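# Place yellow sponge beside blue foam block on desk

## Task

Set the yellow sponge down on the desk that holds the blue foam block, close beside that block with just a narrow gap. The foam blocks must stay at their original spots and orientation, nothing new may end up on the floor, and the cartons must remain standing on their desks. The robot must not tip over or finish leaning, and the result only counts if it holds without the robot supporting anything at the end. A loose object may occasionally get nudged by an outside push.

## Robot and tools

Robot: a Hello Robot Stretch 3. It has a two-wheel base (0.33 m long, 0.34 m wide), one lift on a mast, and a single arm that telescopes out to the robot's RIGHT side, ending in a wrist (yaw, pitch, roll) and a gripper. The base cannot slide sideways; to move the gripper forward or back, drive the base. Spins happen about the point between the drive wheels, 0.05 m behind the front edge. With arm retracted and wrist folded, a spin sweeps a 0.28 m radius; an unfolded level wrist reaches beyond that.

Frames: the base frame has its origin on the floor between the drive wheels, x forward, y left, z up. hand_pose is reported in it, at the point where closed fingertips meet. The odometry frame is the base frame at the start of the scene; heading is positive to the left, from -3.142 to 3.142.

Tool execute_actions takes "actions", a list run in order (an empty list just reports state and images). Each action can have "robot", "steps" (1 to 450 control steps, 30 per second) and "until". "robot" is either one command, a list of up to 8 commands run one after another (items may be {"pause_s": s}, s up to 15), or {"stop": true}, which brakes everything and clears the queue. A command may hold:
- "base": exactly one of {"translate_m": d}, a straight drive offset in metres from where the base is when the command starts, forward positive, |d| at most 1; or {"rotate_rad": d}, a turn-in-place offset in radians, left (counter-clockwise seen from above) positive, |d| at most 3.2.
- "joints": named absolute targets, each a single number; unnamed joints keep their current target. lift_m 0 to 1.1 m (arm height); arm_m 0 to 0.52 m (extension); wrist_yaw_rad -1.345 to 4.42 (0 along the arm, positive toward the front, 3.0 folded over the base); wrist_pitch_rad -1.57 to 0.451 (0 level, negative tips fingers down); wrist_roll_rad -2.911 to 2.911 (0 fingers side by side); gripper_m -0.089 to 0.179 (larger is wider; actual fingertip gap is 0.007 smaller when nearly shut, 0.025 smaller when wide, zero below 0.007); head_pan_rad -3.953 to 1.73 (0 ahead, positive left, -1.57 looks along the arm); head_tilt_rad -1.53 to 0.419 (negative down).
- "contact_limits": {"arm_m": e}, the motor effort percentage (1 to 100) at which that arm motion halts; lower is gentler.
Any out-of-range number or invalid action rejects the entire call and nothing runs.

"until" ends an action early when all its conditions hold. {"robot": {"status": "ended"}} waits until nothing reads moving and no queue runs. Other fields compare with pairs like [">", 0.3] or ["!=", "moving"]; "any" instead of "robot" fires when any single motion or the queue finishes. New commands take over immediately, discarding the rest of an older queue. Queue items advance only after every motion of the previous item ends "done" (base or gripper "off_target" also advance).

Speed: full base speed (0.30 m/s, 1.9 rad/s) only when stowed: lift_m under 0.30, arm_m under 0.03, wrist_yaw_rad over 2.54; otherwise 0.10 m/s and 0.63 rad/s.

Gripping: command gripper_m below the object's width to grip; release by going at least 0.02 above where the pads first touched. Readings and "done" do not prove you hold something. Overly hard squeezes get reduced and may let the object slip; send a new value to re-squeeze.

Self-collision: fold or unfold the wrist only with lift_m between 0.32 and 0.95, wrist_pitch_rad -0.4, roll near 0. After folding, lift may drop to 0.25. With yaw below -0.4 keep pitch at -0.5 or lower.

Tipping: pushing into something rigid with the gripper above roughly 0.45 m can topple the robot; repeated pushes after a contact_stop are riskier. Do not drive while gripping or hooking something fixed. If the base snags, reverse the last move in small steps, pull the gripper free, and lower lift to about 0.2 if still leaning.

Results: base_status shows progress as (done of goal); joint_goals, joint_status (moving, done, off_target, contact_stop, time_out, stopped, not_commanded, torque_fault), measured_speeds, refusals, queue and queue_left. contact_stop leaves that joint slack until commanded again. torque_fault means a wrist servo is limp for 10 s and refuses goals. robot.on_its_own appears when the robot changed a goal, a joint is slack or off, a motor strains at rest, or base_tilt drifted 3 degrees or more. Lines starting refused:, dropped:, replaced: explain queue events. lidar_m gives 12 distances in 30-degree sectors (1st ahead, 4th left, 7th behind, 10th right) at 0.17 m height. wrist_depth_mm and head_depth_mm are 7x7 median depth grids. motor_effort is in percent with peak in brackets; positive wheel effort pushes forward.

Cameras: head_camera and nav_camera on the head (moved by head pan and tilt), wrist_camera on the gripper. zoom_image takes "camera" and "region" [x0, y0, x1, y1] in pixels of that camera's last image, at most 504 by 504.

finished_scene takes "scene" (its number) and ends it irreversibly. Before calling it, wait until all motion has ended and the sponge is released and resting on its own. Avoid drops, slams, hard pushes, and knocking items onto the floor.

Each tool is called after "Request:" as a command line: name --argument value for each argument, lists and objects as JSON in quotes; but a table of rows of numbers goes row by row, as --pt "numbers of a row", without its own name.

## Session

Request:
execute_actions --actions '[]'

Scene clock: 0.00 s.
robot.base_odometry: x=+0.000 y=+0.000 heading=+0.000 (m, m, rad; robot's odometry frame)
robot.turned_by_wheels: +0.000 (rad since the last result)
robot.turned_by_imu: +0.000 (rad since the last result)
robot.base_tilt: forward=-0.3 right=-0.9 (deg)
robot.lidar_m: 2.07 1.99 2.22 1.42 1.75 1.39 1.93 1.75 2.10 2.04 1.72 1.94
robot.head_depth_mm: 1896 2794 2935 2930 2940 2895 2580 / 1756 2792 2790 2759 2801 2793 2556 / 1695 2654 2665 2651 2653 2711 2544 / 1934 2509 2563 2552 2549 2082 2229 / 1959 2444 2463 2465 2484 1776 2425 / 1972 2365 2370 2365 2369 1704 2338 / 1984 2296 2267 2245 2271 1646 2259
robot.base_status: not_commanded
robot.joint_positions: lift_m=+0.471 arm_m=+0.002 wrist_yaw_rad=+2.962 wrist_pitch_rad=-0.444 wrist_roll_rad=+0.014 gripper_m=+0.037 head_pan_rad=-0.007 head_tilt_rad=-0.015
robot.joint_goals: lift_m=+0.471 arm_m=+0.002 wrist_yaw_rad=+2.962 wrist_pitch_rad=-0.444 wrist_roll_rad=+0.014 gripper_m=+0.037 head_pan_rad=-0.007 head_tilt_rad=-0.015
robot.joint_status: lift_m=not_commanded arm_m=not_commanded wrist_yaw_rad=not_commanded wrist_pitch_rad=not_commanded wrist_roll_rad=not_commanded gripper_m=not_commanded head_pan_rad=not_commanded head_tilt_rad=not_commanded
robot.measured_speeds: translate_m=+0.000 rotate_rad=+0.000 lift_m=+0.000 arm_m=+0.000 wrist_yaw_rad=+0.000 wrist_pitch_rad=+0.000 wrist_roll_rad=+0.000 head_pan_rad=+0.000 head_tilt_rad=+0.000
robot: refusals=0 queue=idle queue_left=0
robot.motor_effort: left_wheel=+0 right_wheel=+0 lift_m=+25 arm_m=-1 wrist_yaw_rad=+0 wrist_pitch_rad=+9 wrist_roll_rad=-1 gripper_m=-1 head_pan_rad=+0 head_tilt_rad=+3 (%)
robot.hand_pose: x=+0.0183 y=+0.0707 z=+0.4783 quat_wxyz=(+0.218, +0.705, +0.092, +0.668) (m; robot's base frame)
robot.wrist_depth_mm: - - - - - - - / - - - - - - - / - - - - - - - / 977 - 984 957 969 947 988 / 806 832 - 807 785 791 801 / 697 687 - 695 679 692 697 / 631 625 610 627 605 595 604
pictures: head_camera (sideways: a quarter turn clockwise sets it upright), nav_camera (sideways: a quarter turn counterclockwise sets it upright), wrist_camera
camera_calibration (this result's frames):
head_camera: T_world_to_cam=[[0.00959915, -0.0544453, -0.998471, 1.3175], [-0.0246308, 0.998201, -0.0546674, 0.0808873], [0.999651, 0.0251179, 0.00824084, -0.0638211], [0, 0, 0, 1]] pos_world=[0.0531442, -0.00740686, 1.32044]
nav_camera: T_world_to_cam=[[0.0248367, 0.0414977, 0.99883, -1.26339], [-0.0494272, -0.997865, 0.0426866, -0.00172872], [0.998469, -0.0504295, -0.0227325, -0.0120133], [0, 0, 0, 1]] pos_world=[0.0432878, 0.0500968, 1.26171]
wrist_camera: T_world_to_cam=[[0.980952, -0.193891, -0.0117767, 0.00383724], [-0.127795, -0.598516, -0.790852, 0.450155], [0.146291, 0.777293, -0.611894, 0.40236], [0, 0, 0, 1]] pos_world=[-0.00509821, -0.0425828, 0.602253]
Images, in order (width x height): head_camera 896x504, nav_camera 672x504, wrist_camera 644x364.

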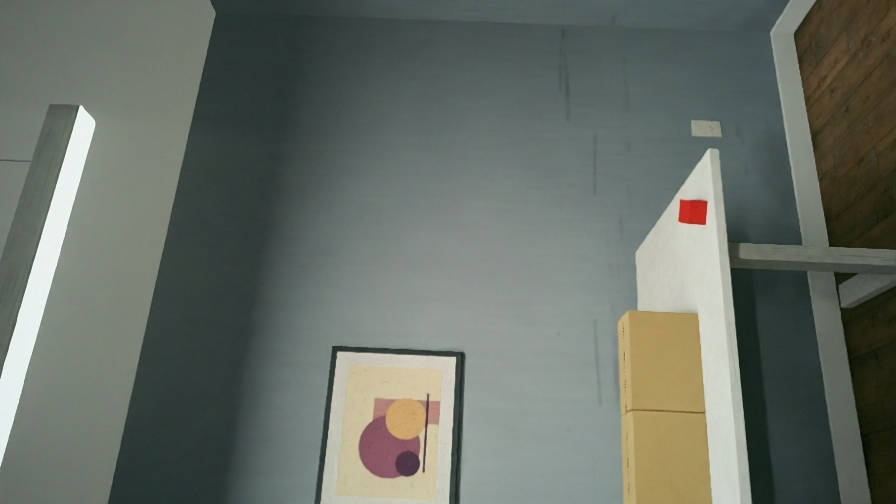

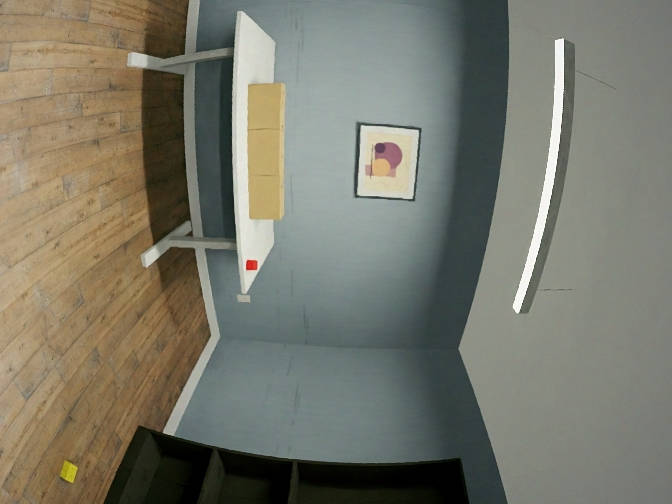

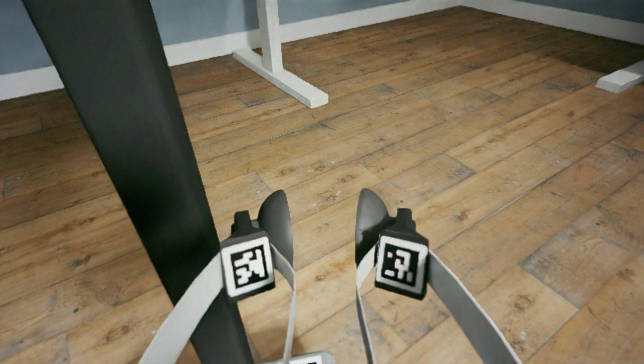

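Request:
execute_actions --actions '[{"robot":{"joints":{"head_pan_rad":1.6,"head_tilt_rad":-0.3,"lift_m":0.28,"wrist_pitch_rad":-0.4}},"steps":100,"until":{"robot":{"head_pan_rad_status":"done"}}}]'

Request:
execute_actions --actions '[{"robot":{"joints":{"head_pan_rad":-0.9,"head_tilt_rad":-0.7}},"steps":100,"until":{"robot":{"head_pan_rad_status":"done"}}}]'

Request:
execute_actions --actions '[{"robot":{"joints":{"head_pan_rad":-2.7,"head_tilt_rad":-0.3}},"steps":100,"until":{"robot":{"status":"ended"}}}]'

Request:
execute_actions --actions '[{"robot":{"joints":{"head_pan_rad":-3.7,"head_tilt_rad":-0.3}},"steps":100,"until":{"robot":{"status":"ended"}}}]'

Scene clock: 9.43 s.
robot.base_odometry: x=+0.000 y=+0.000 heading=+0.000 (m, m, rad; robot's odometry frame)
robot.turned_by_wheels: +0.000 (rad since the last result)
robot.turned_by_imu: +0.000 (rad since the last result)
robot.base_tilt: forward=-0.2 right=-0.8 (deg)
robot.lidar_m: 2.08 1.99 2.22 1.42 1.75 1.38 1.92 1.75 2.11 2.04 1.72 1.94
robot.head_depth_mm: 1825 1915 2036 2121 2265 2197 1678 / 1751 1852 1950 2062 1394 2173 1688 / 1715 1777 1887 1972 1308 1946 1641 / 1624 1715 1803 1882 1192 1912 1680 / 1603 1672 1748 1825 1146 1966 1649 / 1541 1613 1691 1766 1112 1872 1651 / 1490 1554 1619 1696 1068 1083 1639
robot.base_status: not_commanded
robot.joint_positions: lift_m=+0.354 arm_m=+0.002 wrist_yaw_rad=+2.962 wrist_pitch_rad=-0.419 wrist_roll_rad=+0.014 gripper_m=+0.037 head_pan_rad=+1.593 head_tilt_rad=-0.296
robot.joint_goals: lift_m=+0.280 arm_m=+0.002 wrist_yaw_rad=+2.962 wrist_pitch_rad=-0.400 wrist_roll_rad=+0.014 gripper_m=+0.037 head_pan_rad=+1.600 head_tilt_rad=-0.300
robot.joint_status: lift_m=moving arm_m=not_commanded wrist_yaw_rad=not_commanded wrist_pitch_rad=moving wrist_roll_rad=not_commanded gripper_m=not_commanded head_pan_rad=done head_tilt_rad=done
robot.measured_speeds: translate_m=+0.000 rotate_rad=+0.000 lift_m=-0.110 arm_m=+0.000 wrist_yaw_rad=+0.000 wrist_pitch_rad=+0.000 wrist_roll_rad=+0.000 head_pan_rad=+0.000 head_tilt_rad=+0.000
robot: refusals=0 queue=running queue_left=0
robot.motor_effort: left_wheel=+1(1) right_wheel=+0(0) lift_m=+18(24) arm_m=-1(1) wrist_yaw_rad=+0(0) wrist_pitch_rad=+10(9) wrist_roll_rad=+0(0) gripper_m=+0(0) head_pan_rad=+2(32) head_tilt_rad=-3(33) (%)
robot.hand_pose: x=+0.0189 y=+0.0738 z=+0.3665 quat_wxyz=(+0.210, +0.706, +0.083, +0.671) (m; robot's base frame)
robot.wrist_depth_mm: - - - - - - - / - - - - - - - / - - - 959 974 964 968 / 813 - 803 779 776 791 783 / 656 664 - 687 665 657 671 / 576 578 - 587 559 572 576 / 515 523 - - 513 500 504
pictures: head_camera (sideways: a quarter turn clockwise sets it upright), nav_camera (sideways: a quarter turn counterclockwise sets it upright), wrist_camera
camera_calibration (this result's frames):
head_camera: T_world_to_cam=[[0.0602422, -0.266225, -0.962027, 1.26939], [-0.996739, -0.0678789, -0.0436316, 0.0724317], [-0.0536854, 0.961518, -0.269446, 0.304074], [0, 0, 0, 1]] pos_world=[0.0120491, 0.0504869, 1.30628]
nav_camera: T_world_to_cam=[[-0.048285, 0.29977, 0.952789, -1.20264], [0.99859, -0.00657279, 0.0526741, -0.0211067], [0.0220526, 0.953989, -0.29903, 0.353593], [0, 0, 0, 1]] pos_world=[-0.0447904, 0.0230544, 1.25271]
wrist_camera: T_world_to_cam=[[0.981008, -0.193585, -0.0121447, 0.00268403], [-0.124293, -0.57933, -0.80556, 0.36757], [0.148908, 0.791771, -0.592389, 0.323187], [0, 0, 0, 1]] pos_world=[-0.00507184, -0.0424262, 0.487585]
Images, in order (width x height): head_camera 896x504, nav_camera 672x504, wrist_camera 644x364.

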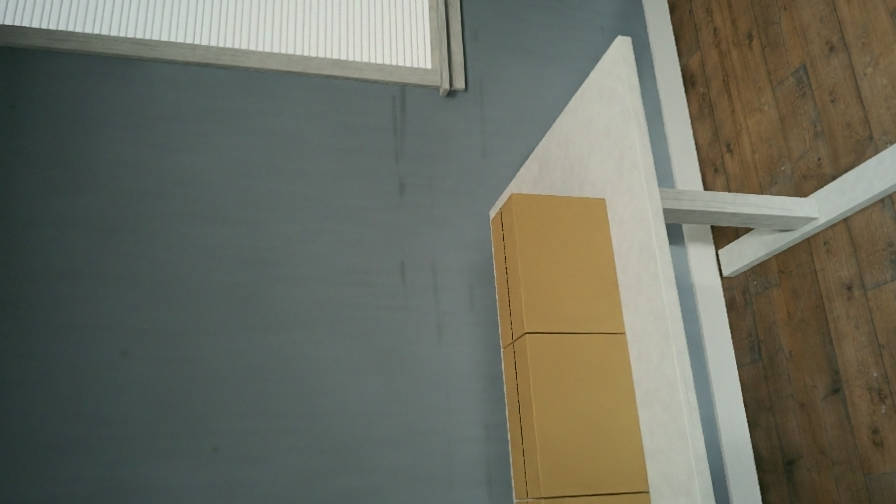

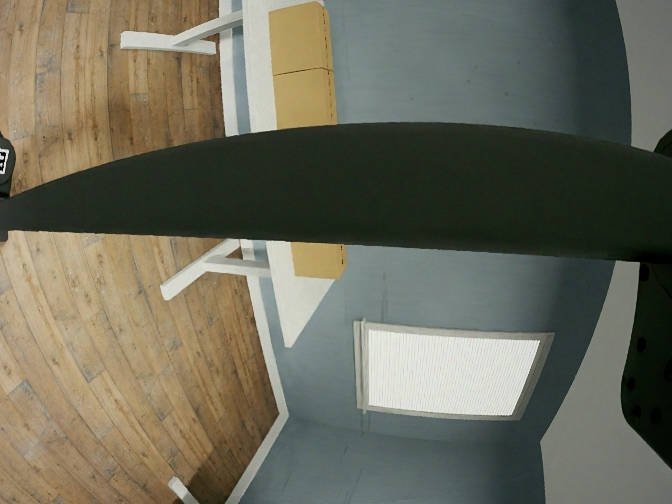

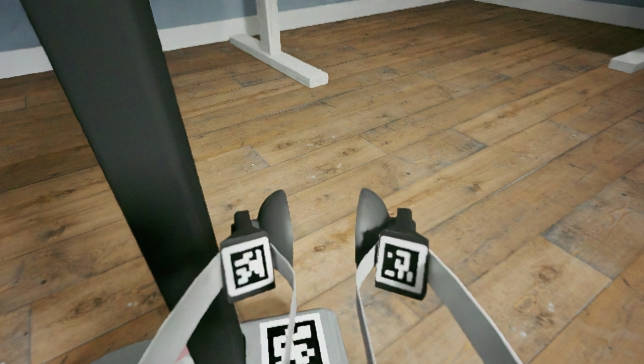

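Scene clock: 11.10 s.
robot.base_odometry: x=+0.000 y=+0.000 heading=+0.000 (m, m, rad; robot's odometry frame)
robot.turned_by_wheels: +0.000 (rad since the last result)
robot.turned_by_imu: +0.000 (rad since the last result)
robot.base_tilt: forward=-0.2 right=-0.8 (deg)
robot.lidar_m: 2.08 1.99 2.21 1.42 1.75 1.38 1.93 1.75 2.11 2.04 1.72 1.95
robot.head_depth_mm: 1689 1863 2079 2170 1727 1455 1242 / 1668 1868 2103 2184 1741 1446 1238 / 1707 1921 2174 2088 1743 1456 1245 / 1792 1972 2246 2137 1726 1436 1235 / 1857 2035 2305 2172 1718 1443 1231 / 1784 1982 2407 2125 1720 1431 1226 / 2050 2275 2553 2124 1708 1413 1233
robot.base_status: not_commanded
robot.joint_positions: lift_m=+0.280 arm_m=+0.002 wrist_yaw_rad=+2.962 wrist_pitch_rad=-0.419 wrist_roll_rad=+0.014 gripper_m=+0.037 head_pan_rad=-0.893 head_tilt_rad=-0.691
robot.joint_goals: lift_m=+0.280 arm_m=+0.002 wrist_yaw_rad=+2.962 wrist_pitch_rad=-0.400 wrist_roll_rad=+0.014 gripper_m=+0.037 head_pan_rad=-0.900 head_tilt_rad=-0.700
robot.joint_status: lift_m=done arm_m=not_commanded wrist_yaw_rad=not_commanded wrist_pitch_rad=done wrist_roll_rad=not_commanded gripper_m=not_commanded head_pan_rad=done head_tilt_rad=done
robot.measured_speeds: translate_m=+0.000 rotate_rad=+0.000 lift_m=+0.000 arm_m=+0.000 wrist_yaw_rad=+0.000 wrist_pitch_rad=+0.000 wrist_roll_rad=+0.000 head_pan_rad=+0.000 head_tilt_rad=+0.000
robot: refusals=0 queue=done queue_left=0
robot.motor_effort: left_wheel=+1(1) right_wheel=+0(1) lift_m=+20(18) arm_m=-1(1) wrist_yaw_rad=+0(0) wrist_pitch_rad=+11(9) wrist_roll_rad=+0(1) gripper_m=+0(0) head_pan_rad=-2(32) head_tilt_rad=-6(40) (%)
robot.hand_pose: x=+0.0189 y=+0.0738 z=+0.2928 quat_wxyz=(+0.209, +0.706, +0.083, +0.671) (m; robot's base frame)
robot.wrist_depth_mm: - - - - - - - / - - - - - - - / 832 - 845 850 836 803 819 / 698 - 665 683 678 681 669 / 571 570 - 570 585 566 559 / 491 507 - - 470 488 486 / - - - - 422 425 422
pictures: head_camera (sideways: a quarter turn clockwise sets it upright), nav_camera (sideways: a quarter turn counterclockwise sets it upright), wrist_camera
camera_calibration (this result's frames):
head_camera: T_world_to_cam=[[-0.429524, 0.446613, -0.784886, 1.0413], [0.74011, 0.672107, -0.0225806, 0.0344136], [0.517443, -0.590601, -0.619228, 0.755736], [0, 0, 0, 1]] pos_world=[0.0307445, -0.0418505, 1.28606]
nav_camera: T_world_to_cam=[[0.436671, -0.475721, 0.76355, -0.958786], [-0.781206, -0.621422, 0.0595989, -0.019236], [0.446134, -0.622515, -0.642993, 0.798562], [0, 0, 0, 1]] pos_world=[0.0473813, 0.0290482, 1.2467]
wrist_camera: T_world_to_cam=[[0.981009, -0.193582, -0.0121486, 0.00178997], [-0.124257, -0.579133, -0.805708, 0.30822], [0.148935, 0.791916, -0.592188, 0.279413], [0, 0, 0, 1]] pos_world=[-0.00507162, -0.042425, 0.413822]
Images, in order (width x height): head_camera 896x504, nav_camera 672x504, wrist_camera 644x364.

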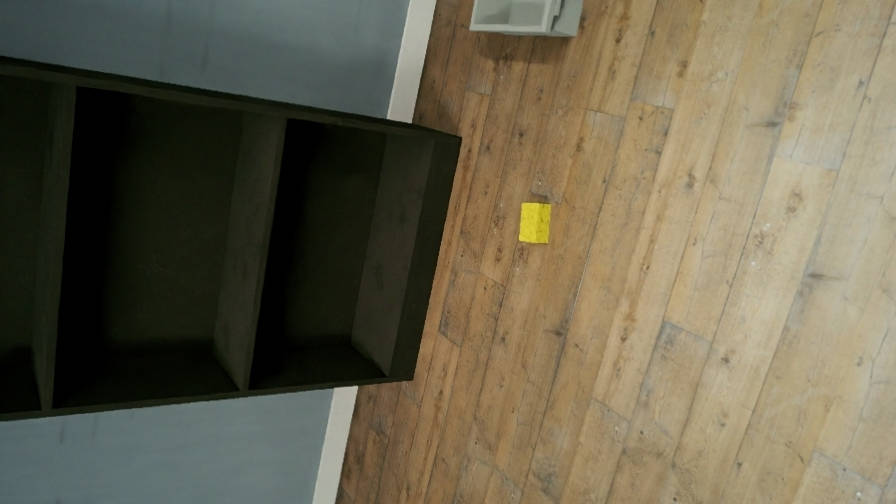

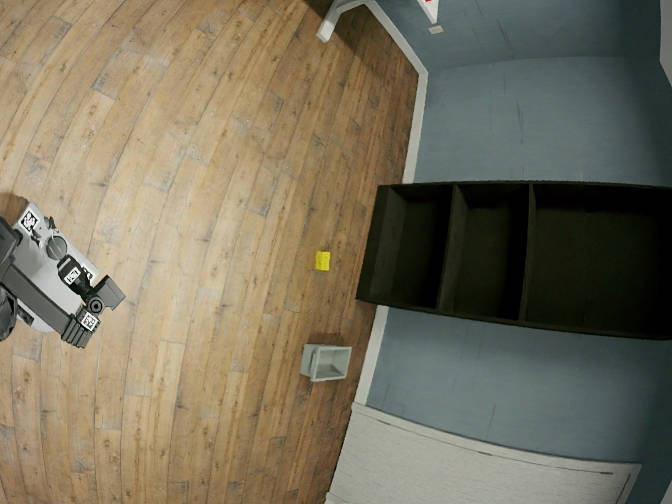

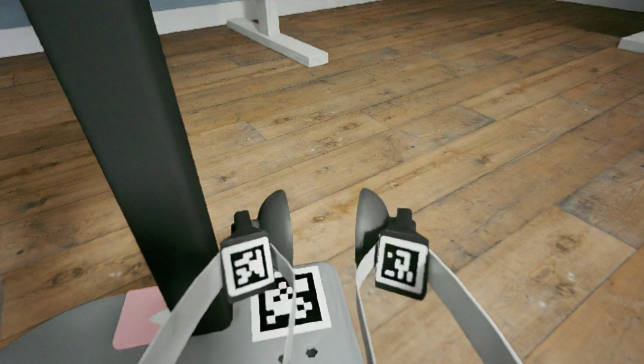

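Scene clock: 12.50 s.
robot.base_odometry: x=+0.000 y=+0.000 heading=+0.000 (m, m, rad; robot's odometry frame)
robot.turned_by_wheels: +0.000 (rad since the last result)
robot.turned_by_imu: +0.000 (rad since the last result)
robot.base_tilt: forward=-0.2 right=-0.8 (deg)
robot.lidar_m: 2.08 1.99 2.21 1.42 1.75 1.39 1.93 1.75 2.11 2.04 1.72 1.95
robot.head_depth_mm: 2078 2189 2296 2373 2547 2141 1657 / 2093 2203 2303 2355 2492 2085 1654 / 2107 2219 2303 1766 2560 2129 1653 / 2131 2214 2368 1770 2561 2028 1641 / 2143 2248 2381 1778 2160 2037 1641 / 2173 2267 2393 1811 2647 2084 1625 / 2177 2285 2398 1949 2584 2077 1615
robot.base_status: not_commanded
robot.joint_positions: lift_m=+0.280 arm_m=+0.002 wrist_yaw_rad=+2.962 wrist_pitch_rad=-0.419 wrist_roll_rad=+0.014 gripper_m=+0.037 head_pan_rad=-2.693 head_tilt_rad=-0.310
robot.joint_goals: lift_m=+0.280 arm_m=+0.002 wrist_yaw_rad=+2.962 wrist_pitch_rad=-0.400 wrist_roll_rad=+0.014 gripper_m=+0.037 head_pan_rad=-2.700 head_tilt_rad=-0.300
robot.joint_status: lift_m=done arm_m=not_commanded wrist_yaw_rad=not_commanded wrist_pitch_rad=done wrist_roll_rad=not_commanded gripper_m=not_commanded head_pan_rad=done head_tilt_rad=done
robot.measured_speeds: translate_m=+0.000 rotate_rad=+0.000 lift_m=+0.000 arm_m=+0.000 wrist_yaw_rad=+0.000 wrist_pitch_rad=+0.000 wrist_roll_rad=+0.000 head_pan_rad=+0.000 head_tilt_rad=+0.000
robot: refusals=0 queue=done queue_left=0
robot.motor_effort: left_wheel=+1(1) right_wheel=+0(0) lift_m=+20(20) arm_m=-1(1) wrist_yaw_rad=+0(0) wrist_pitch_rad=+11(11) wrist_roll_rad=+0(0) gripper_m=+0(0) head_pan_rad=-2(32) head_tilt_rad=+6(40) (%)
robot.hand_pose: x=+0.0189 y=+0.0738 z=+0.2928 quat_wxyz=(+0.209, +0.706, +0.083, +0.671) (m; robot's base frame)
robot.wrist_depth_mm: - - - - - - - / - - - - - - - / 851 - 856 836 850 846 823 / 686 - 675 671 673 678 652 / 575 579 - 565 563 559 559 / 486 504 - - 477 482 488 / - - - - 419 424 417
pictures: head_camera (sideways: a quarter turn clockwise sets it upright), nav_camera (sideways: a quarter turn counterclockwise sets it upright), wrist_camera
camera_calibration (this result's frames):
head_camera: T_world_to_cam=[[0.229491, 0.170876, -0.958194, 1.26335], [0.474977, -0.878948, -0.0429852, 0.0626119], [-0.849547, -0.445255, -0.282872, 0.326403], [0, 0, 0, 1]] pos_world=[-0.0423708, -0.0155103, 1.30555]
nav_camera: T_world_to_cam=[[-0.264857, -0.173822, 0.948492, -1.19571], [-0.408092, 0.911397, 0.0530678, -0.0130374], [-0.873677, -0.373016, -0.312325, 0.37636], [0, 0, 0, 1]] pos_world=[0.00680382, -0.0555696, 1.25236]
wrist_camera: T_world_to_cam=[[0.981009, -0.193582, -0.0121487, 0.00179002], [-0.124258, -0.579133, -0.805708, 0.30822], [0.148934, 0.791916, -0.592188, 0.279413], [0, 0, 0, 1]] pos_world=[-0.00507161, -0.042425, 0.413822]
Images, in order (width x height): head_camera 896x504, nav_camera 672x504, wrist_camera 644x364.

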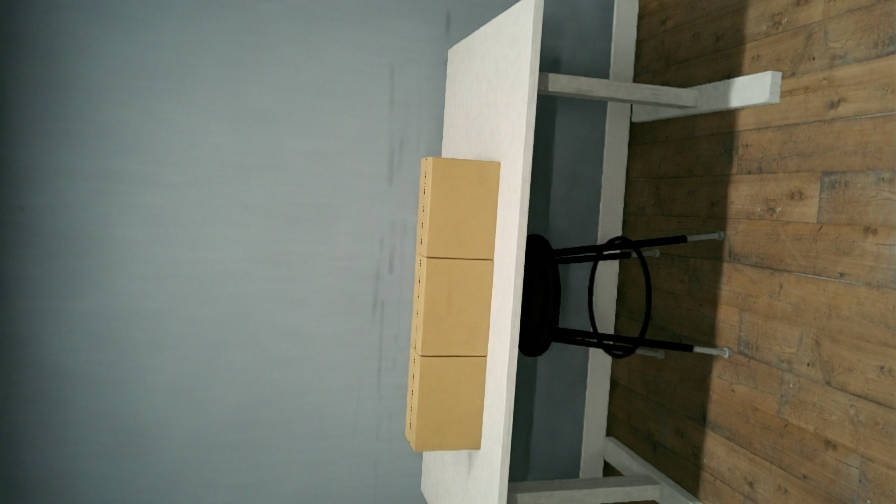

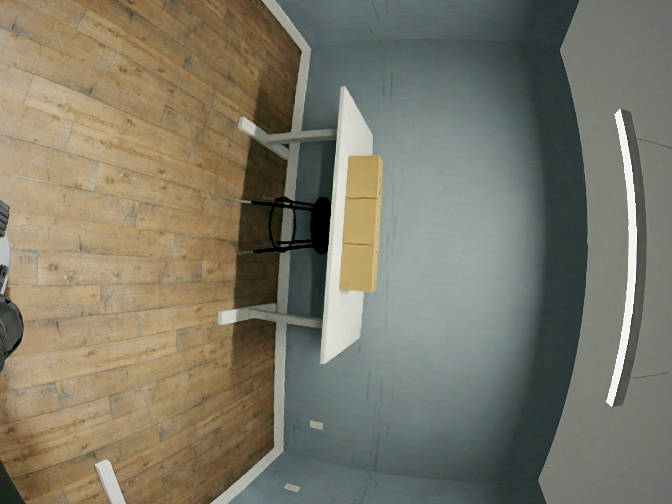

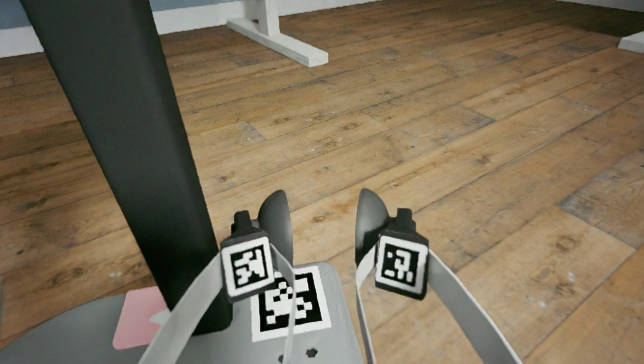

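Scene clock: 13.57 s.
robot.base_odometry: x=+0.000 y=+0.000 heading=+0.000 (m, m, rad; robot's odometry frame)
robot.turned_by_wheels: +0.000 (rad since the last result)
robot.turned_by_imu: +0.000 (rad since the last result)
robot.base_tilt: forward=-0.2 right=-0.8 (deg)
robot.lidar_m: 2.07 1.98 2.21 1.42 1.75 1.39 1.92 1.75 2.11 2.04 1.73 1.94
robot.head_depth_mm: 1614 1676 1740 1792 1105 1101 1667 / 1702 1808 1860 1901 1167 1589 1630 / 1840 1933 2014 2060 1338 2055 1597 / 1976 2060 2146 2252 2285 2160 1627 / 2128 2235 2339 2466 2550 2111 1637 / 2296 2416 2564 2718 2754 2105 1642 / 2480 2610 2744 2846 2866 2086 1609
robot.base_status: not_commanded
robot.joint_positions: lift_m=+0.280 arm_m=+0.002 wrist_yaw_rad=+2.962 wrist_pitch_rad=-0.419 wrist_roll_rad=+0.014 gripper_m=+0.037 head_pan_rad=-3.693 head_tilt_rad=-0.310
robot.joint_goals: lift_m=+0.280 arm_m=+0.002 wrist_yaw_rad=+2.962 wrist_pitch_rad=-0.400 wrist_roll_rad=+0.014 gripper_m=+0.037 head_pan_rad=-3.700 head_tilt_rad=-0.300
robot.joint_status: lift_m=done arm_m=not_commanded wrist_yaw_rad=not_commanded wrist_pitch_rad=done wrist_roll_rad=not_commanded gripper_m=not_commanded head_pan_rad=done head_tilt_rad=done
robot.measured_speeds: translate_m=+0.000 rotate_rad=+0.000 lift_m=+0.000 arm_m=+0.000 wrist_yaw_rad=+0.000 wrist_pitch_rad=+0.000 wrist_roll_rad=+0.000 head_pan_rad=+0.000 head_tilt_rad=+0.000
robot: refusals=0 queue=done queue_left=0
robot.motor_effort: left_wheel=+1(0) right_wheel=+0(0) lift_m=+20(20) arm_m=-1(1) wrist_yaw_rad=+0(0) wrist_pitch_rad=+11(11) wrist_roll_rad=+0(0) gripper_m=+0(0) head_pan_rad=-2(30) head_tilt_rad=+7(7) (%)
robot.hand_pose: x=+0.0189 y=+0.0738 z=+0.2928 quat_wxyz=(+0.209, +0.706, +0.083, +0.671) (m; robot's base frame)
robot.wrist_depth_mm: - - - - - - - / - - - - - - - / 855 - 860 847 846 840 824 / 692 - 675 670 664 652 682 / 572 578 - 557 567 560 552 / 486 511 - - 469 487 481 / - - - - 419 421 419
pictures: head_camera (sideways: a quarter turn clockwise sets it upright), nav_camera (sideways: a quarter turn counterclockwise sets it upright), wrist_camera
camera_calibration (this result's frames):
head_camera: T_world_to_cam=[[0.267758, -0.100771, -0.958202, 1.26313], [-0.48298, -0.874576, -0.0429865, 0.0684572], [-0.833689, 0.474302, -0.282845, 0.32627], [0, 0, 0, 1]] pos_world=[-0.0331402, 0.0324065, 1.30556]
nav_camera: T_world_to_cam=[[-0.289345, 0.128939, 0.948501, -1.19557], [0.546423, 0.835826, 0.0530669, -0.0188589], [-0.78594, 0.533638, -0.312298, 0.375789], [0, 0, 0, 1]] pos_world=[-0.0402811, -0.0306158, 1.25236]
wrist_camera: T_world_to_cam=[[0.981009, -0.193581, -0.0121485, 0.00178994], [-0.124257, -0.579133, -0.805708, 0.30822], [0.148935, 0.791916, -0.592188, 0.279413], [0, 0, 0, 1]] pos_world=[-0.00507163, -0.042425, 0.413822]
Images, in order (width x height): head_camera 896x504, nav_camera 672x504, wrist_camera 644x364.

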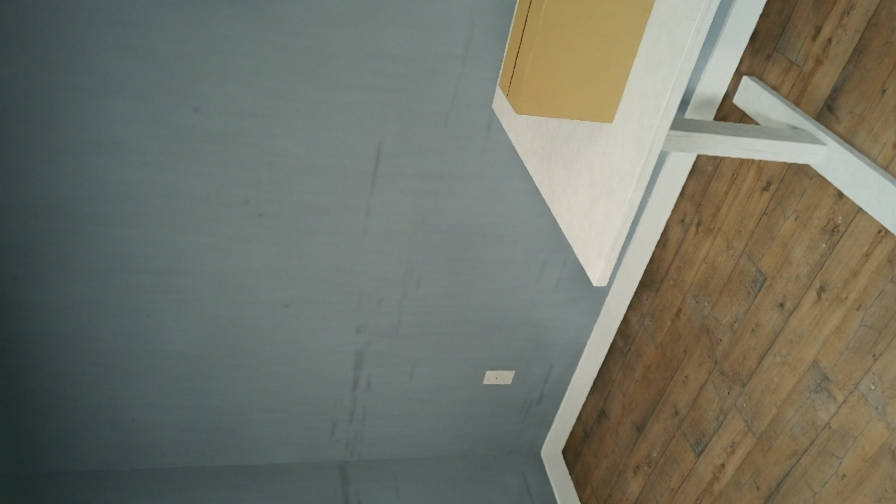

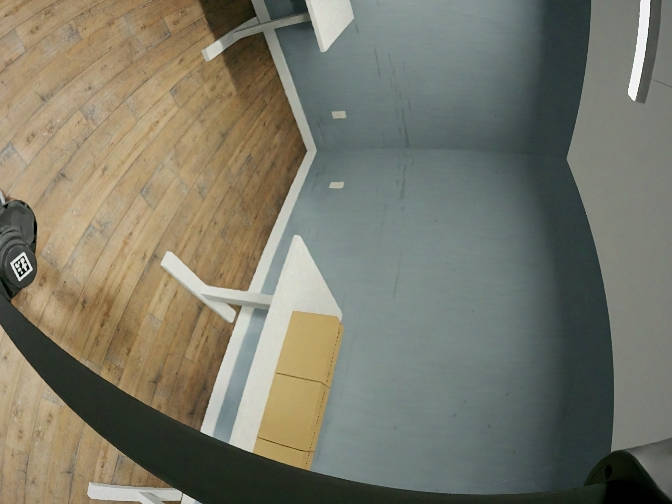

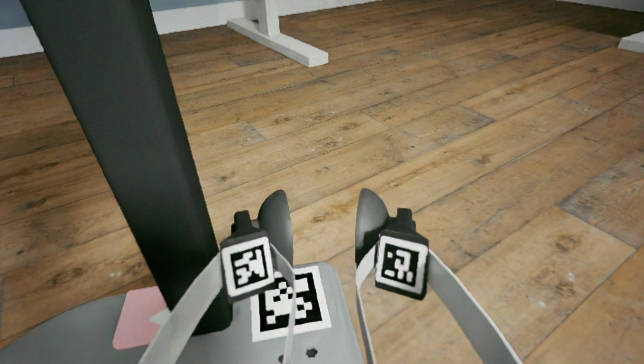

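Request:
execute_actions --actions '[{"robot":[{"base":{"rotate_rad":-0.54},"joints":{"head_pan_rad":-1.57,"head_tilt_rad":-1.1,"wrist_yaw_rad":2.73}},{"base":{"translate_m":1.0},"joints":{"gripper_m":0.06}}],"steps":450,"until":{"robot":{"status":"ended"}}},{"robot":{"base":{"translate_m":0.27},"joints":{"arm_m":0.337}},"steps":200,"until":{"robot":{"arm_m":[">",0.26]}}},{"robot":{"joints":{"wrist_pitch_rad":-1.57,"gripper_m":0.13,"lift_m":0.25}},"steps":200,"until":{"robot":{"status":"ended"}}}]'

Scene clock: 42.73 s.
robot.base_odometry: x=+1.089 y=-0.653 heading=-0.540 (m, m, rad; robot's odometry frame)
robot.turned_by_wheels: -0.540 (rad since the last result)
robot.turned_by_imu: -0.527 (rad since the last result)
robot.base_tilt: forward=-0.2 right=-0.8 (deg)
robot.lidar_m: 1.08 1.62 1.17 1.75 2.64 2.31 2.64 2.82 2.68 0.89 0.90 0.71
robot.head_depth_mm: 2194 1909 1669 1486 1338 1221 1124 / 2071 1900 1602 1478 1333 1215 - / 1803 1888 1601 1499 1330 1223 - / 1582 1826 1632 1519 1303 1216 - / 1416 1650 1660 1464 1341 1217 1107 / 961 1035 1373 1422 1322 1218 1111 / 931 1021 1437 1355 1309 1214 1113
robot.base_status: done (translate_m +0.2700 of +0.2700)
robot.joint_positions: lift_m=+0.250 arm_m=+0.337 wrist_yaw_rad=+2.732 wrist_pitch_rad=-1.558 wrist_roll_rad=+0.014 gripper_m=+0.130 head_pan_rad=-1.576 head_tilt_rad=-1.087
robot.joint_goals: lift_m=+0.250 arm_m=+0.337 wrist_yaw_rad=+2.730 wrist_pitch_rad=-1.570 wrist_roll_rad=+0.014 gripper_m=+0.130 head_pan_rad=-1.570 head_tilt_rad=-1.100
robot.joint_status: lift_m=done arm_m=done wrist_yaw_rad=done wrist_pitch_rad=done wrist_roll_rad=not_commanded gripper_m=done head_pan_rad=done head_tilt_rad=done
robot.measured_speeds: translate_m=+0.000 rotate_rad=+0.000 lift_m=+0.000 arm_m=+0.000 wrist_yaw_rad=+0.000 wrist_pitch_rad=+0.000 wrist_roll_rad=+0.000 head_pan_rad=+0.000 head_tilt_rad=+0.000
robot: refusals=0 queue=done queue_left=0
robot.motor_effort: left_wheel=+3(13) right_wheel=-2(7) lift_m=+20(20) arm_m=+1(1) wrist_yaw_rad=-1(1) wrist_pitch_rad=-3(13) wrist_roll_rad=+0(0) gripper_m=+0(83) head_pan_rad=+2(31) head_tilt_rad=-8(58) (%)
robot.hand_pose: x=-0.0295 y=-0.5011 z=+0.1325 quat_wxyz=(+0.592, +0.596, +0.380, +0.387) (m; robot's base frame)
robot.wrist_depth_mm: 267 268 270 269 269 271 273 / 278 275 279 277 278 278 280 / 283 285 288 283 286 287 288 / 292 292 293 252 296 295 299 / 302 301 304 260 308 305 307 / 311 - 314 316 319 - 317 / 323 326 326 329 330 331 332
pictures: head_camera (sideways: a quarter turn clockwise sets it upright), nav_camera (sideways: a quarter turn counterclockwise sets it upright), wrist_camera
camera_calibration (this result's frames):
head_camera: T_world_to_cam=[[-0.0496154, 0.872367, -0.486327, 0.649963], [0.998321, 0.0578837, 0.00198166, 0.000855816], [0.0298791, -0.485412, -0.873775, 1.08971], [0, 0, 0, 1]] pos_world=[-0.00116586, -0.0380966, 1.26826]
nav_camera: T_world_to_cam=[[0.0368318, -0.889129, 0.456173, -0.555859], [-0.998284, -0.0119414, 0.0573272, -0.0149238], [-0.0455239, -0.457502, -0.888043, 1.12019], [0, 0, 0, 1]] pos_world=[0.0565705, 0.0180803, 1.2492]
wrist_camera: T_world_to_cam=[[0.909768, -0.415021, 0.00892958, -0.179807], [-0.408194, -0.890477, 0.201065, -0.457607], [-0.0754947, -0.186568, -0.979537, 0.20137], [0, 0, 0, 1]] pos_world=[-0.00800798, -0.444543, 0.290864]
Images, in order (width x height): head_camera 896x504, nav_camera 672x504, wrist_camera 644x364.

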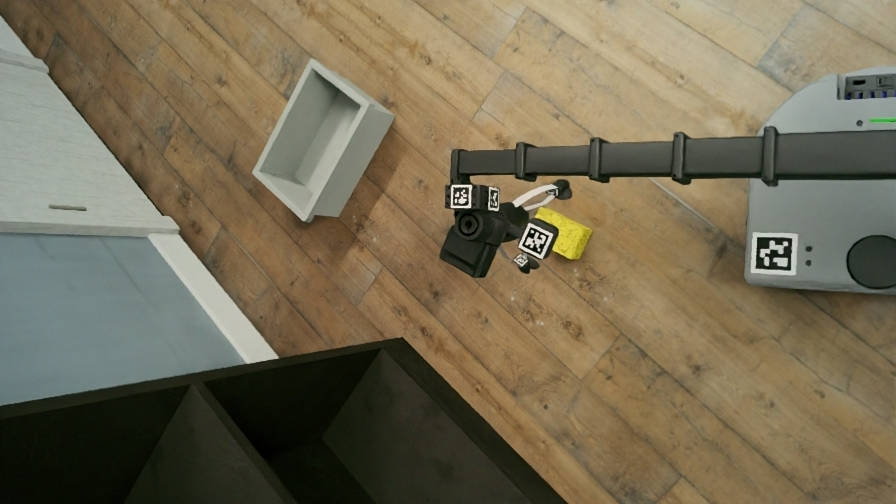

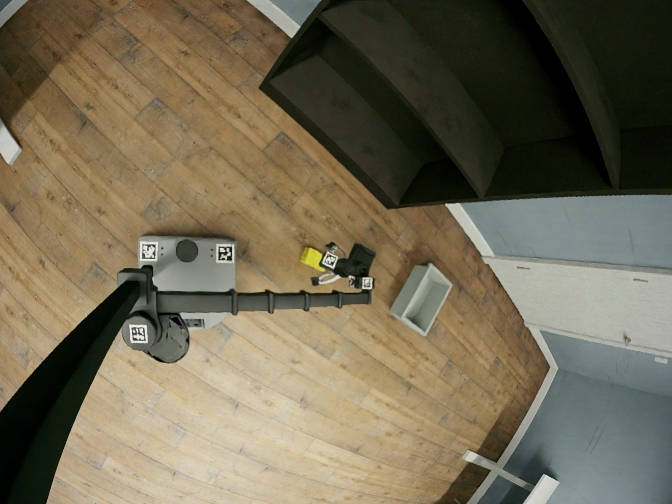

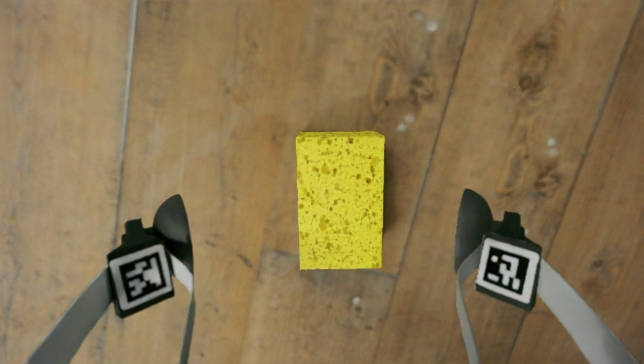

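Request:
execute_actions --actions '[{"robot":[{"base":{"translate_m":0.008},"joints":{"arm_m":0.349,"lift_m":0.145,"head_pan_rad":1.0,"head_tilt_rad":-0.35}},{"joints":{"gripper_m":0.017}},{"joints":{"lift_m":0.29}}],"steps":450,"until":{"robot":{"queue_left":["=",0],"lift_m":[">",0.19],"gripper_m":["<",0.05]}}},{"robot":{"joints":{"wrist_pitch_rad":-0.4,"wrist_yaw_rad":2.65,"lift_m":0.29}},"steps":200,"until":{"robot":{"status":"ended"}}}]'

Scene clock: 52.97 s.
robot.base_odometry: x=+1.096 y=-0.657 heading=-0.540 (m, m, rad; robot's odometry frame)
robot.turned_by_wheels: +0.000 (rad since the last result)
robot.turned_by_imu: +0.000 (rad since the last result)
robot.base_tilt: forward=-0.2 right=-0.8 (deg)
robot.lidar_m: 1.07 1.61 1.17 1.76 2.64 2.32 2.65 2.71 2.72 0.89 0.91 0.70
robot.head_depth_mm: 1386 1456 1552 1628 1737 1830 1575 / 1396 1466 1547 1639 1754 1860 1582 / 1415 1477 1573 1661 1771 1862 1576 / 1417 1502 1581 1650 1422 1852 1566 / 1436 1505 1599 1659 1191 1361 1475 / 1435 1526 1622 1687 1178 1758 1548 / 1437 1526 1643 1705 1113 1809 1546
robot.base_status: done (translate_m +0.0080 of +0.0080)
robot.joint_positions: lift_m=+0.290 arm_m=+0.349 wrist_yaw_rad=+2.653 wrist_pitch_rad=-0.421 wrist_roll_rad=+0.014 gripper_m=+0.018 head_pan_rad=+0.993 head_tilt_rad=-0.359
robot.joint_goals: lift_m=+0.290 arm_m=+0.349 wrist_yaw_rad=+2.650 wrist_pitch_rad=-0.400 wrist_roll_rad=+0.014 gripper_m=+0.017 head_pan_rad=+1.000 head_tilt_rad=-0.350
robot.joint_status: lift_m=done arm_m=done wrist_yaw_rad=done wrist_pitch_rad=done wrist_roll_rad=not_commanded gripper_m=done head_pan_rad=done head_tilt_rad=done
robot.measured_speeds: translate_m=+0.000 rotate_rad=+0.000 lift_m=+0.000 arm_m=+0.000 wrist_yaw_rad=+0.000 wrist_pitch_rad=+0.000 wrist_roll_rad=+0.000 head_pan_rad=+0.000 head_tilt_rad=+0.000
robot: refusals=0 queue=done queue_left=0
robot.motor_effort: left_wheel=+4(9) right_wheel=-2(4) lift_m=+30(31) arm_m=+1(2) wrist_yaw_rad=-1(1) wrist_pitch_rad=+12(13) wrist_roll_rad=+0(0) gripper_m=-19(93) head_pan_rad=+3(31) head_tilt_rad=+6(56) (%)
robot.hand_pose: x=+0.0840 y=-0.2961 z=+0.3016 quat_wxyz=(+0.311, +0.711, -0.026, +0.630) (m; robot's base frame)
robot.wrist_depth_mm: - - - - - - - / - - - - - - - / 875 881 874 871 869 842 828 / - - 668 139 654 684 648 / - - 143 144 145 571 552 / - - 149 149 468 492 487 / - - 154 153 426 433 432
pictures: head_camera (sideways: a quarter turn clockwise sets it upright), nav_camera (sideways: a quarter turn counterclockwise sets it upright), wrist_camera
camera_calibration (this result's frames):
head_camera: T_world_to_cam=[[-0.133528, -0.304233, -0.943193, 1.24597], [-0.862443, 0.50452, -0.04064, 0.0677143], [0.488224, 0.808023, -0.329751, 0.379254], [0, 0, 0, 1]] pos_world=[0.0396111, 0.0384563, 1.303]
nav_camera: T_world_to_cam=[[0.161982, 0.324624, 0.93187, -1.17661], [0.822328, -0.56641, 0.0543725, -0.0222382], [0.545471, 0.757495, -0.358695, 0.42805], [0, 0, 0, 1]] pos_world=[-0.0246118, 0.0451151, 1.2512]
wrist_camera: T_world_to_cam=[[0.875607, -0.482872, -0.0121097, -0.210357], [-0.295534, -0.515734, -0.804163, 0.14191], [0.382063, 0.70771, -0.594285, 0.52404], [0, 0, 0, 1]] pos_world=[0.0259129, -0.399256, 0.423001]
Images, in order (width x height): head_camera 896x504, nav_camera 672x504, wrist_camera 644x364.

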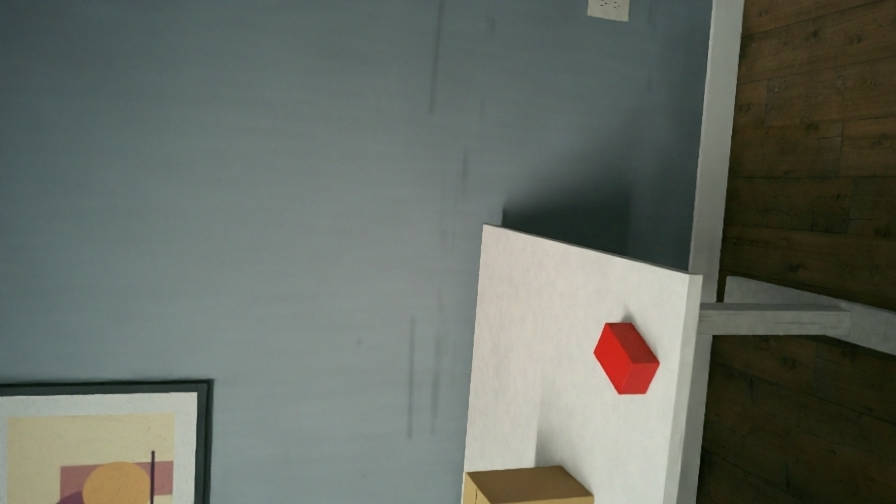

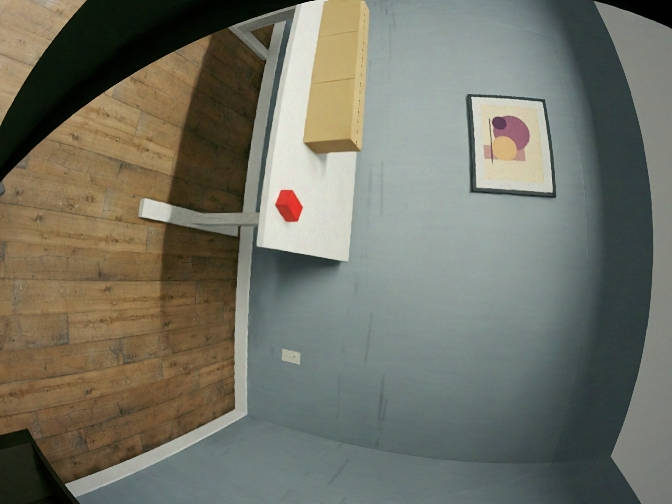

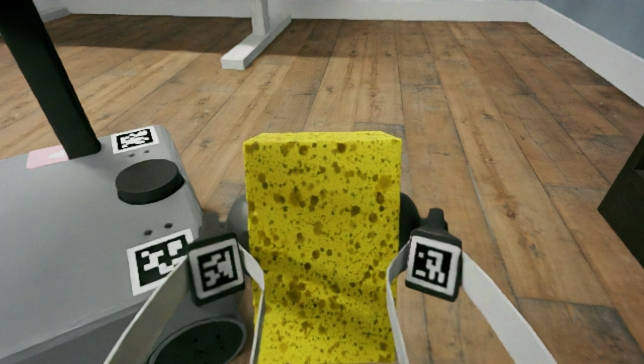

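Request:
execute_actions --actions '[{"robot":[{"base":{"rotate_rad":0.2},"joints":{"arm_m":0.0,"head_pan_rad":-3.14,"head_tilt_rad":-0.6}},{"base":{"translate_m":-1.0}}],"steps":450,"until":{"robot":{"translate_m":["<",-0.8]}}},{"robot":{"base":{"translate_m":-1.0}},"steps":300,"until":{"robot":{"translate_m":["<",-0.5]}}},{"robot":{"base":{"translate_m":-0.7}},"steps":300,"until":{"robot":{"status":"ended"}}}]'

Scene clock: 75.17 s.
robot.base_odometry: x=-0.805 y=+0.016 heading=-0.340 (m, m, rad; robot's odometry frame)
robot.turned_by_wheels: +0.200 (rad since the last result)
robot.turned_by_imu: +0.190 (rad since the last result)
robot.base_tilt: forward=-0.2 right=-0.8 (deg)
robot.lidar_m: 2.63 2.68 2.63 1.60 1.42 1.43 1.69 1.16 1.12 1.20 2.32 2.24
robot.head_depth_mm: 1441 1547 1659 1775 1848 1565 1320 / 1592 1703 1824 1978 1928 1567 1307 / 1752 1889 2049 2216 1924 1553 1308 / 1842 2025 2245 2388 1909 1548 1303 / 1705 1863 2049 2242 1907 1536 1297 / 1588 1749 1909 2096 1887 1542 1289 / 1507 1631 1749 1957 1874 1529 1290
robot.base_status: done (translate_m -0.7000 of -0.7000)
robot.joint_positions: lift_m=+0.290 arm_m=+0.002 wrist_yaw_rad=+2.652 wrist_pitch_rad=-0.420 wrist_roll_rad=+0.014 gripper_m=+0.018 head_pan_rad=-3.133 head_tilt_rad=-0.594
robot.joint_goals: lift_m=+0.290 arm_m=+0.000 wrist_yaw_rad=+2.650 wrist_pitch_rad=-0.400 wrist_roll_rad=+0.014 gripper_m=+0.017 head_pan_rad=-3.140 head_tilt_rad=-0.600
robot.joint_status: lift_m=done arm_m=done wrist_yaw_rad=done wrist_pitch_rad=done wrist_roll_rad=not_commanded gripper_m=done head_pan_rad=done head_tilt_rad=done
robot.measured_speeds: translate_m=+0.000 rotate_rad=+0.000 lift_m=+0.000 arm_m=+0.000 wrist_yaw_rad=+0.000 wrist_pitch_rad=+0.000 wrist_roll_rad=+0.000 head_pan_rad=+0.000 head_tilt_rad=+0.000
robot: refusals=0 queue=done queue_left=0
robot.motor_effort: left_wheel=-2(12) right_wheel=+2(8) lift_m=+30(30) arm_m=-3(2) wrist_yaw_rad=-1(2) wrist_pitch_rad=+12(12) wrist_roll_rad=+0(0) gripper_m=-19(19) head_pan_rad=-2(30) head_tilt_rad=-5(32) (%)
robot.hand_pose: x=+0.0842 y=+0.0507 z=+0.3019 quat_wxyz=(+0.311, +0.711, -0.027, +0.630) (m; robot's base frame)
robot.wrist_depth_mm: - - - - - - - / - - - - - - - / 880 858 847 841 870 860 822 / 700 710 661 138 656 689 670 / 588 575 145 143 144 574 570 / - 503 148 148 466 497 499 / - - - 153 420 432 433
pictures: head_camera (sideways: a quarter turn clockwise sets it upright), nav_camera (sideways: a quarter turn counterclockwise sets it upright), wrist_camera
camera_calibration (this result's frames):
head_camera: T_world_to_cam=[[0.537235, 0.05899, -0.841367, 1.10904], [0.0652839, -0.997467, -0.0282489, 0.0459128], [-0.840902, -0.0397514, -0.539726, 0.660592], [0, 0, 0, 1]] pos_world=[-0.0433203, 0.00663369, 1.29095]
nav_camera: T_world_to_cam=[[-0.566448, -0.0465484, 0.822782, -1.02988], [0.00326442, 0.998269, 0.0587239, -0.0228896], [-0.824091, 0.03595, -0.565316, 0.70526], [0, 0, 0, 1]] pos_world=[-0.00210157, -0.0504434, 1.24741]
wrist_camera: T_world_to_cam=[[0.875301, -0.483427, -0.0121304, -0.0430222], [-0.29533, -0.51453, -0.805009, 0.321264], [0.382921, 0.708207, -0.593139, 0.278278], [0, 0, 0, 1]] pos_world=[0.025978, -0.0525762, 0.423156]
Images, in order (width x height): head_camera 896x504, nav_camera 672x504, wrist_camera 644x364.

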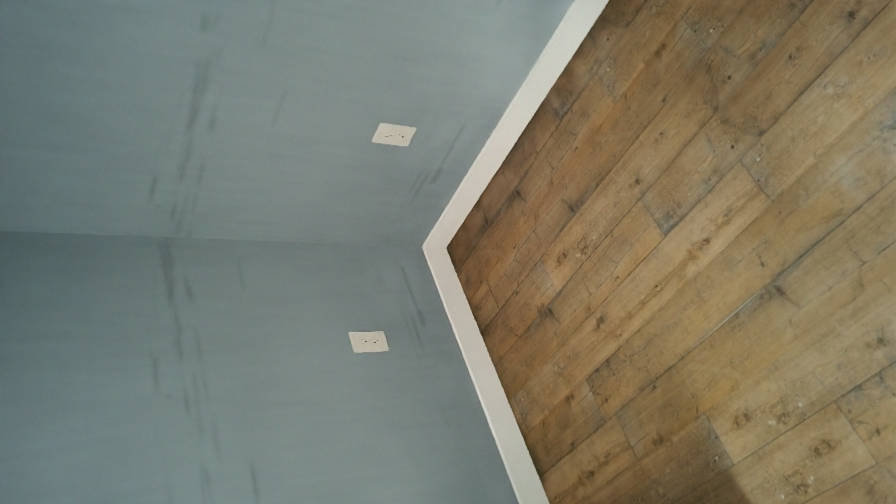

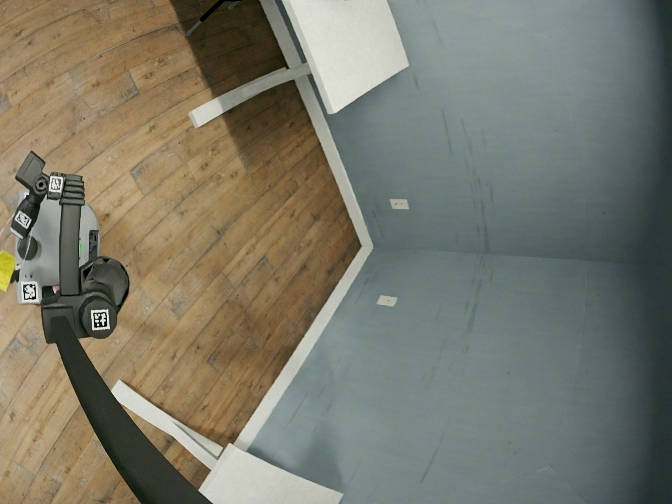

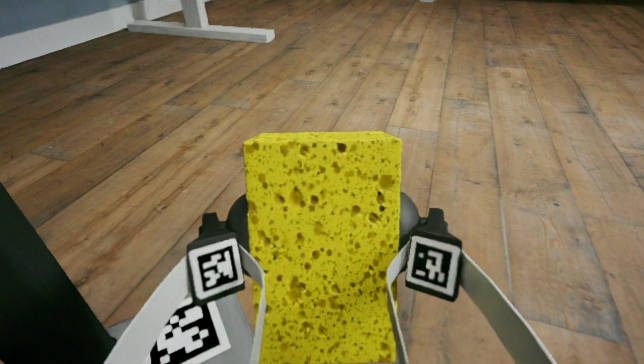

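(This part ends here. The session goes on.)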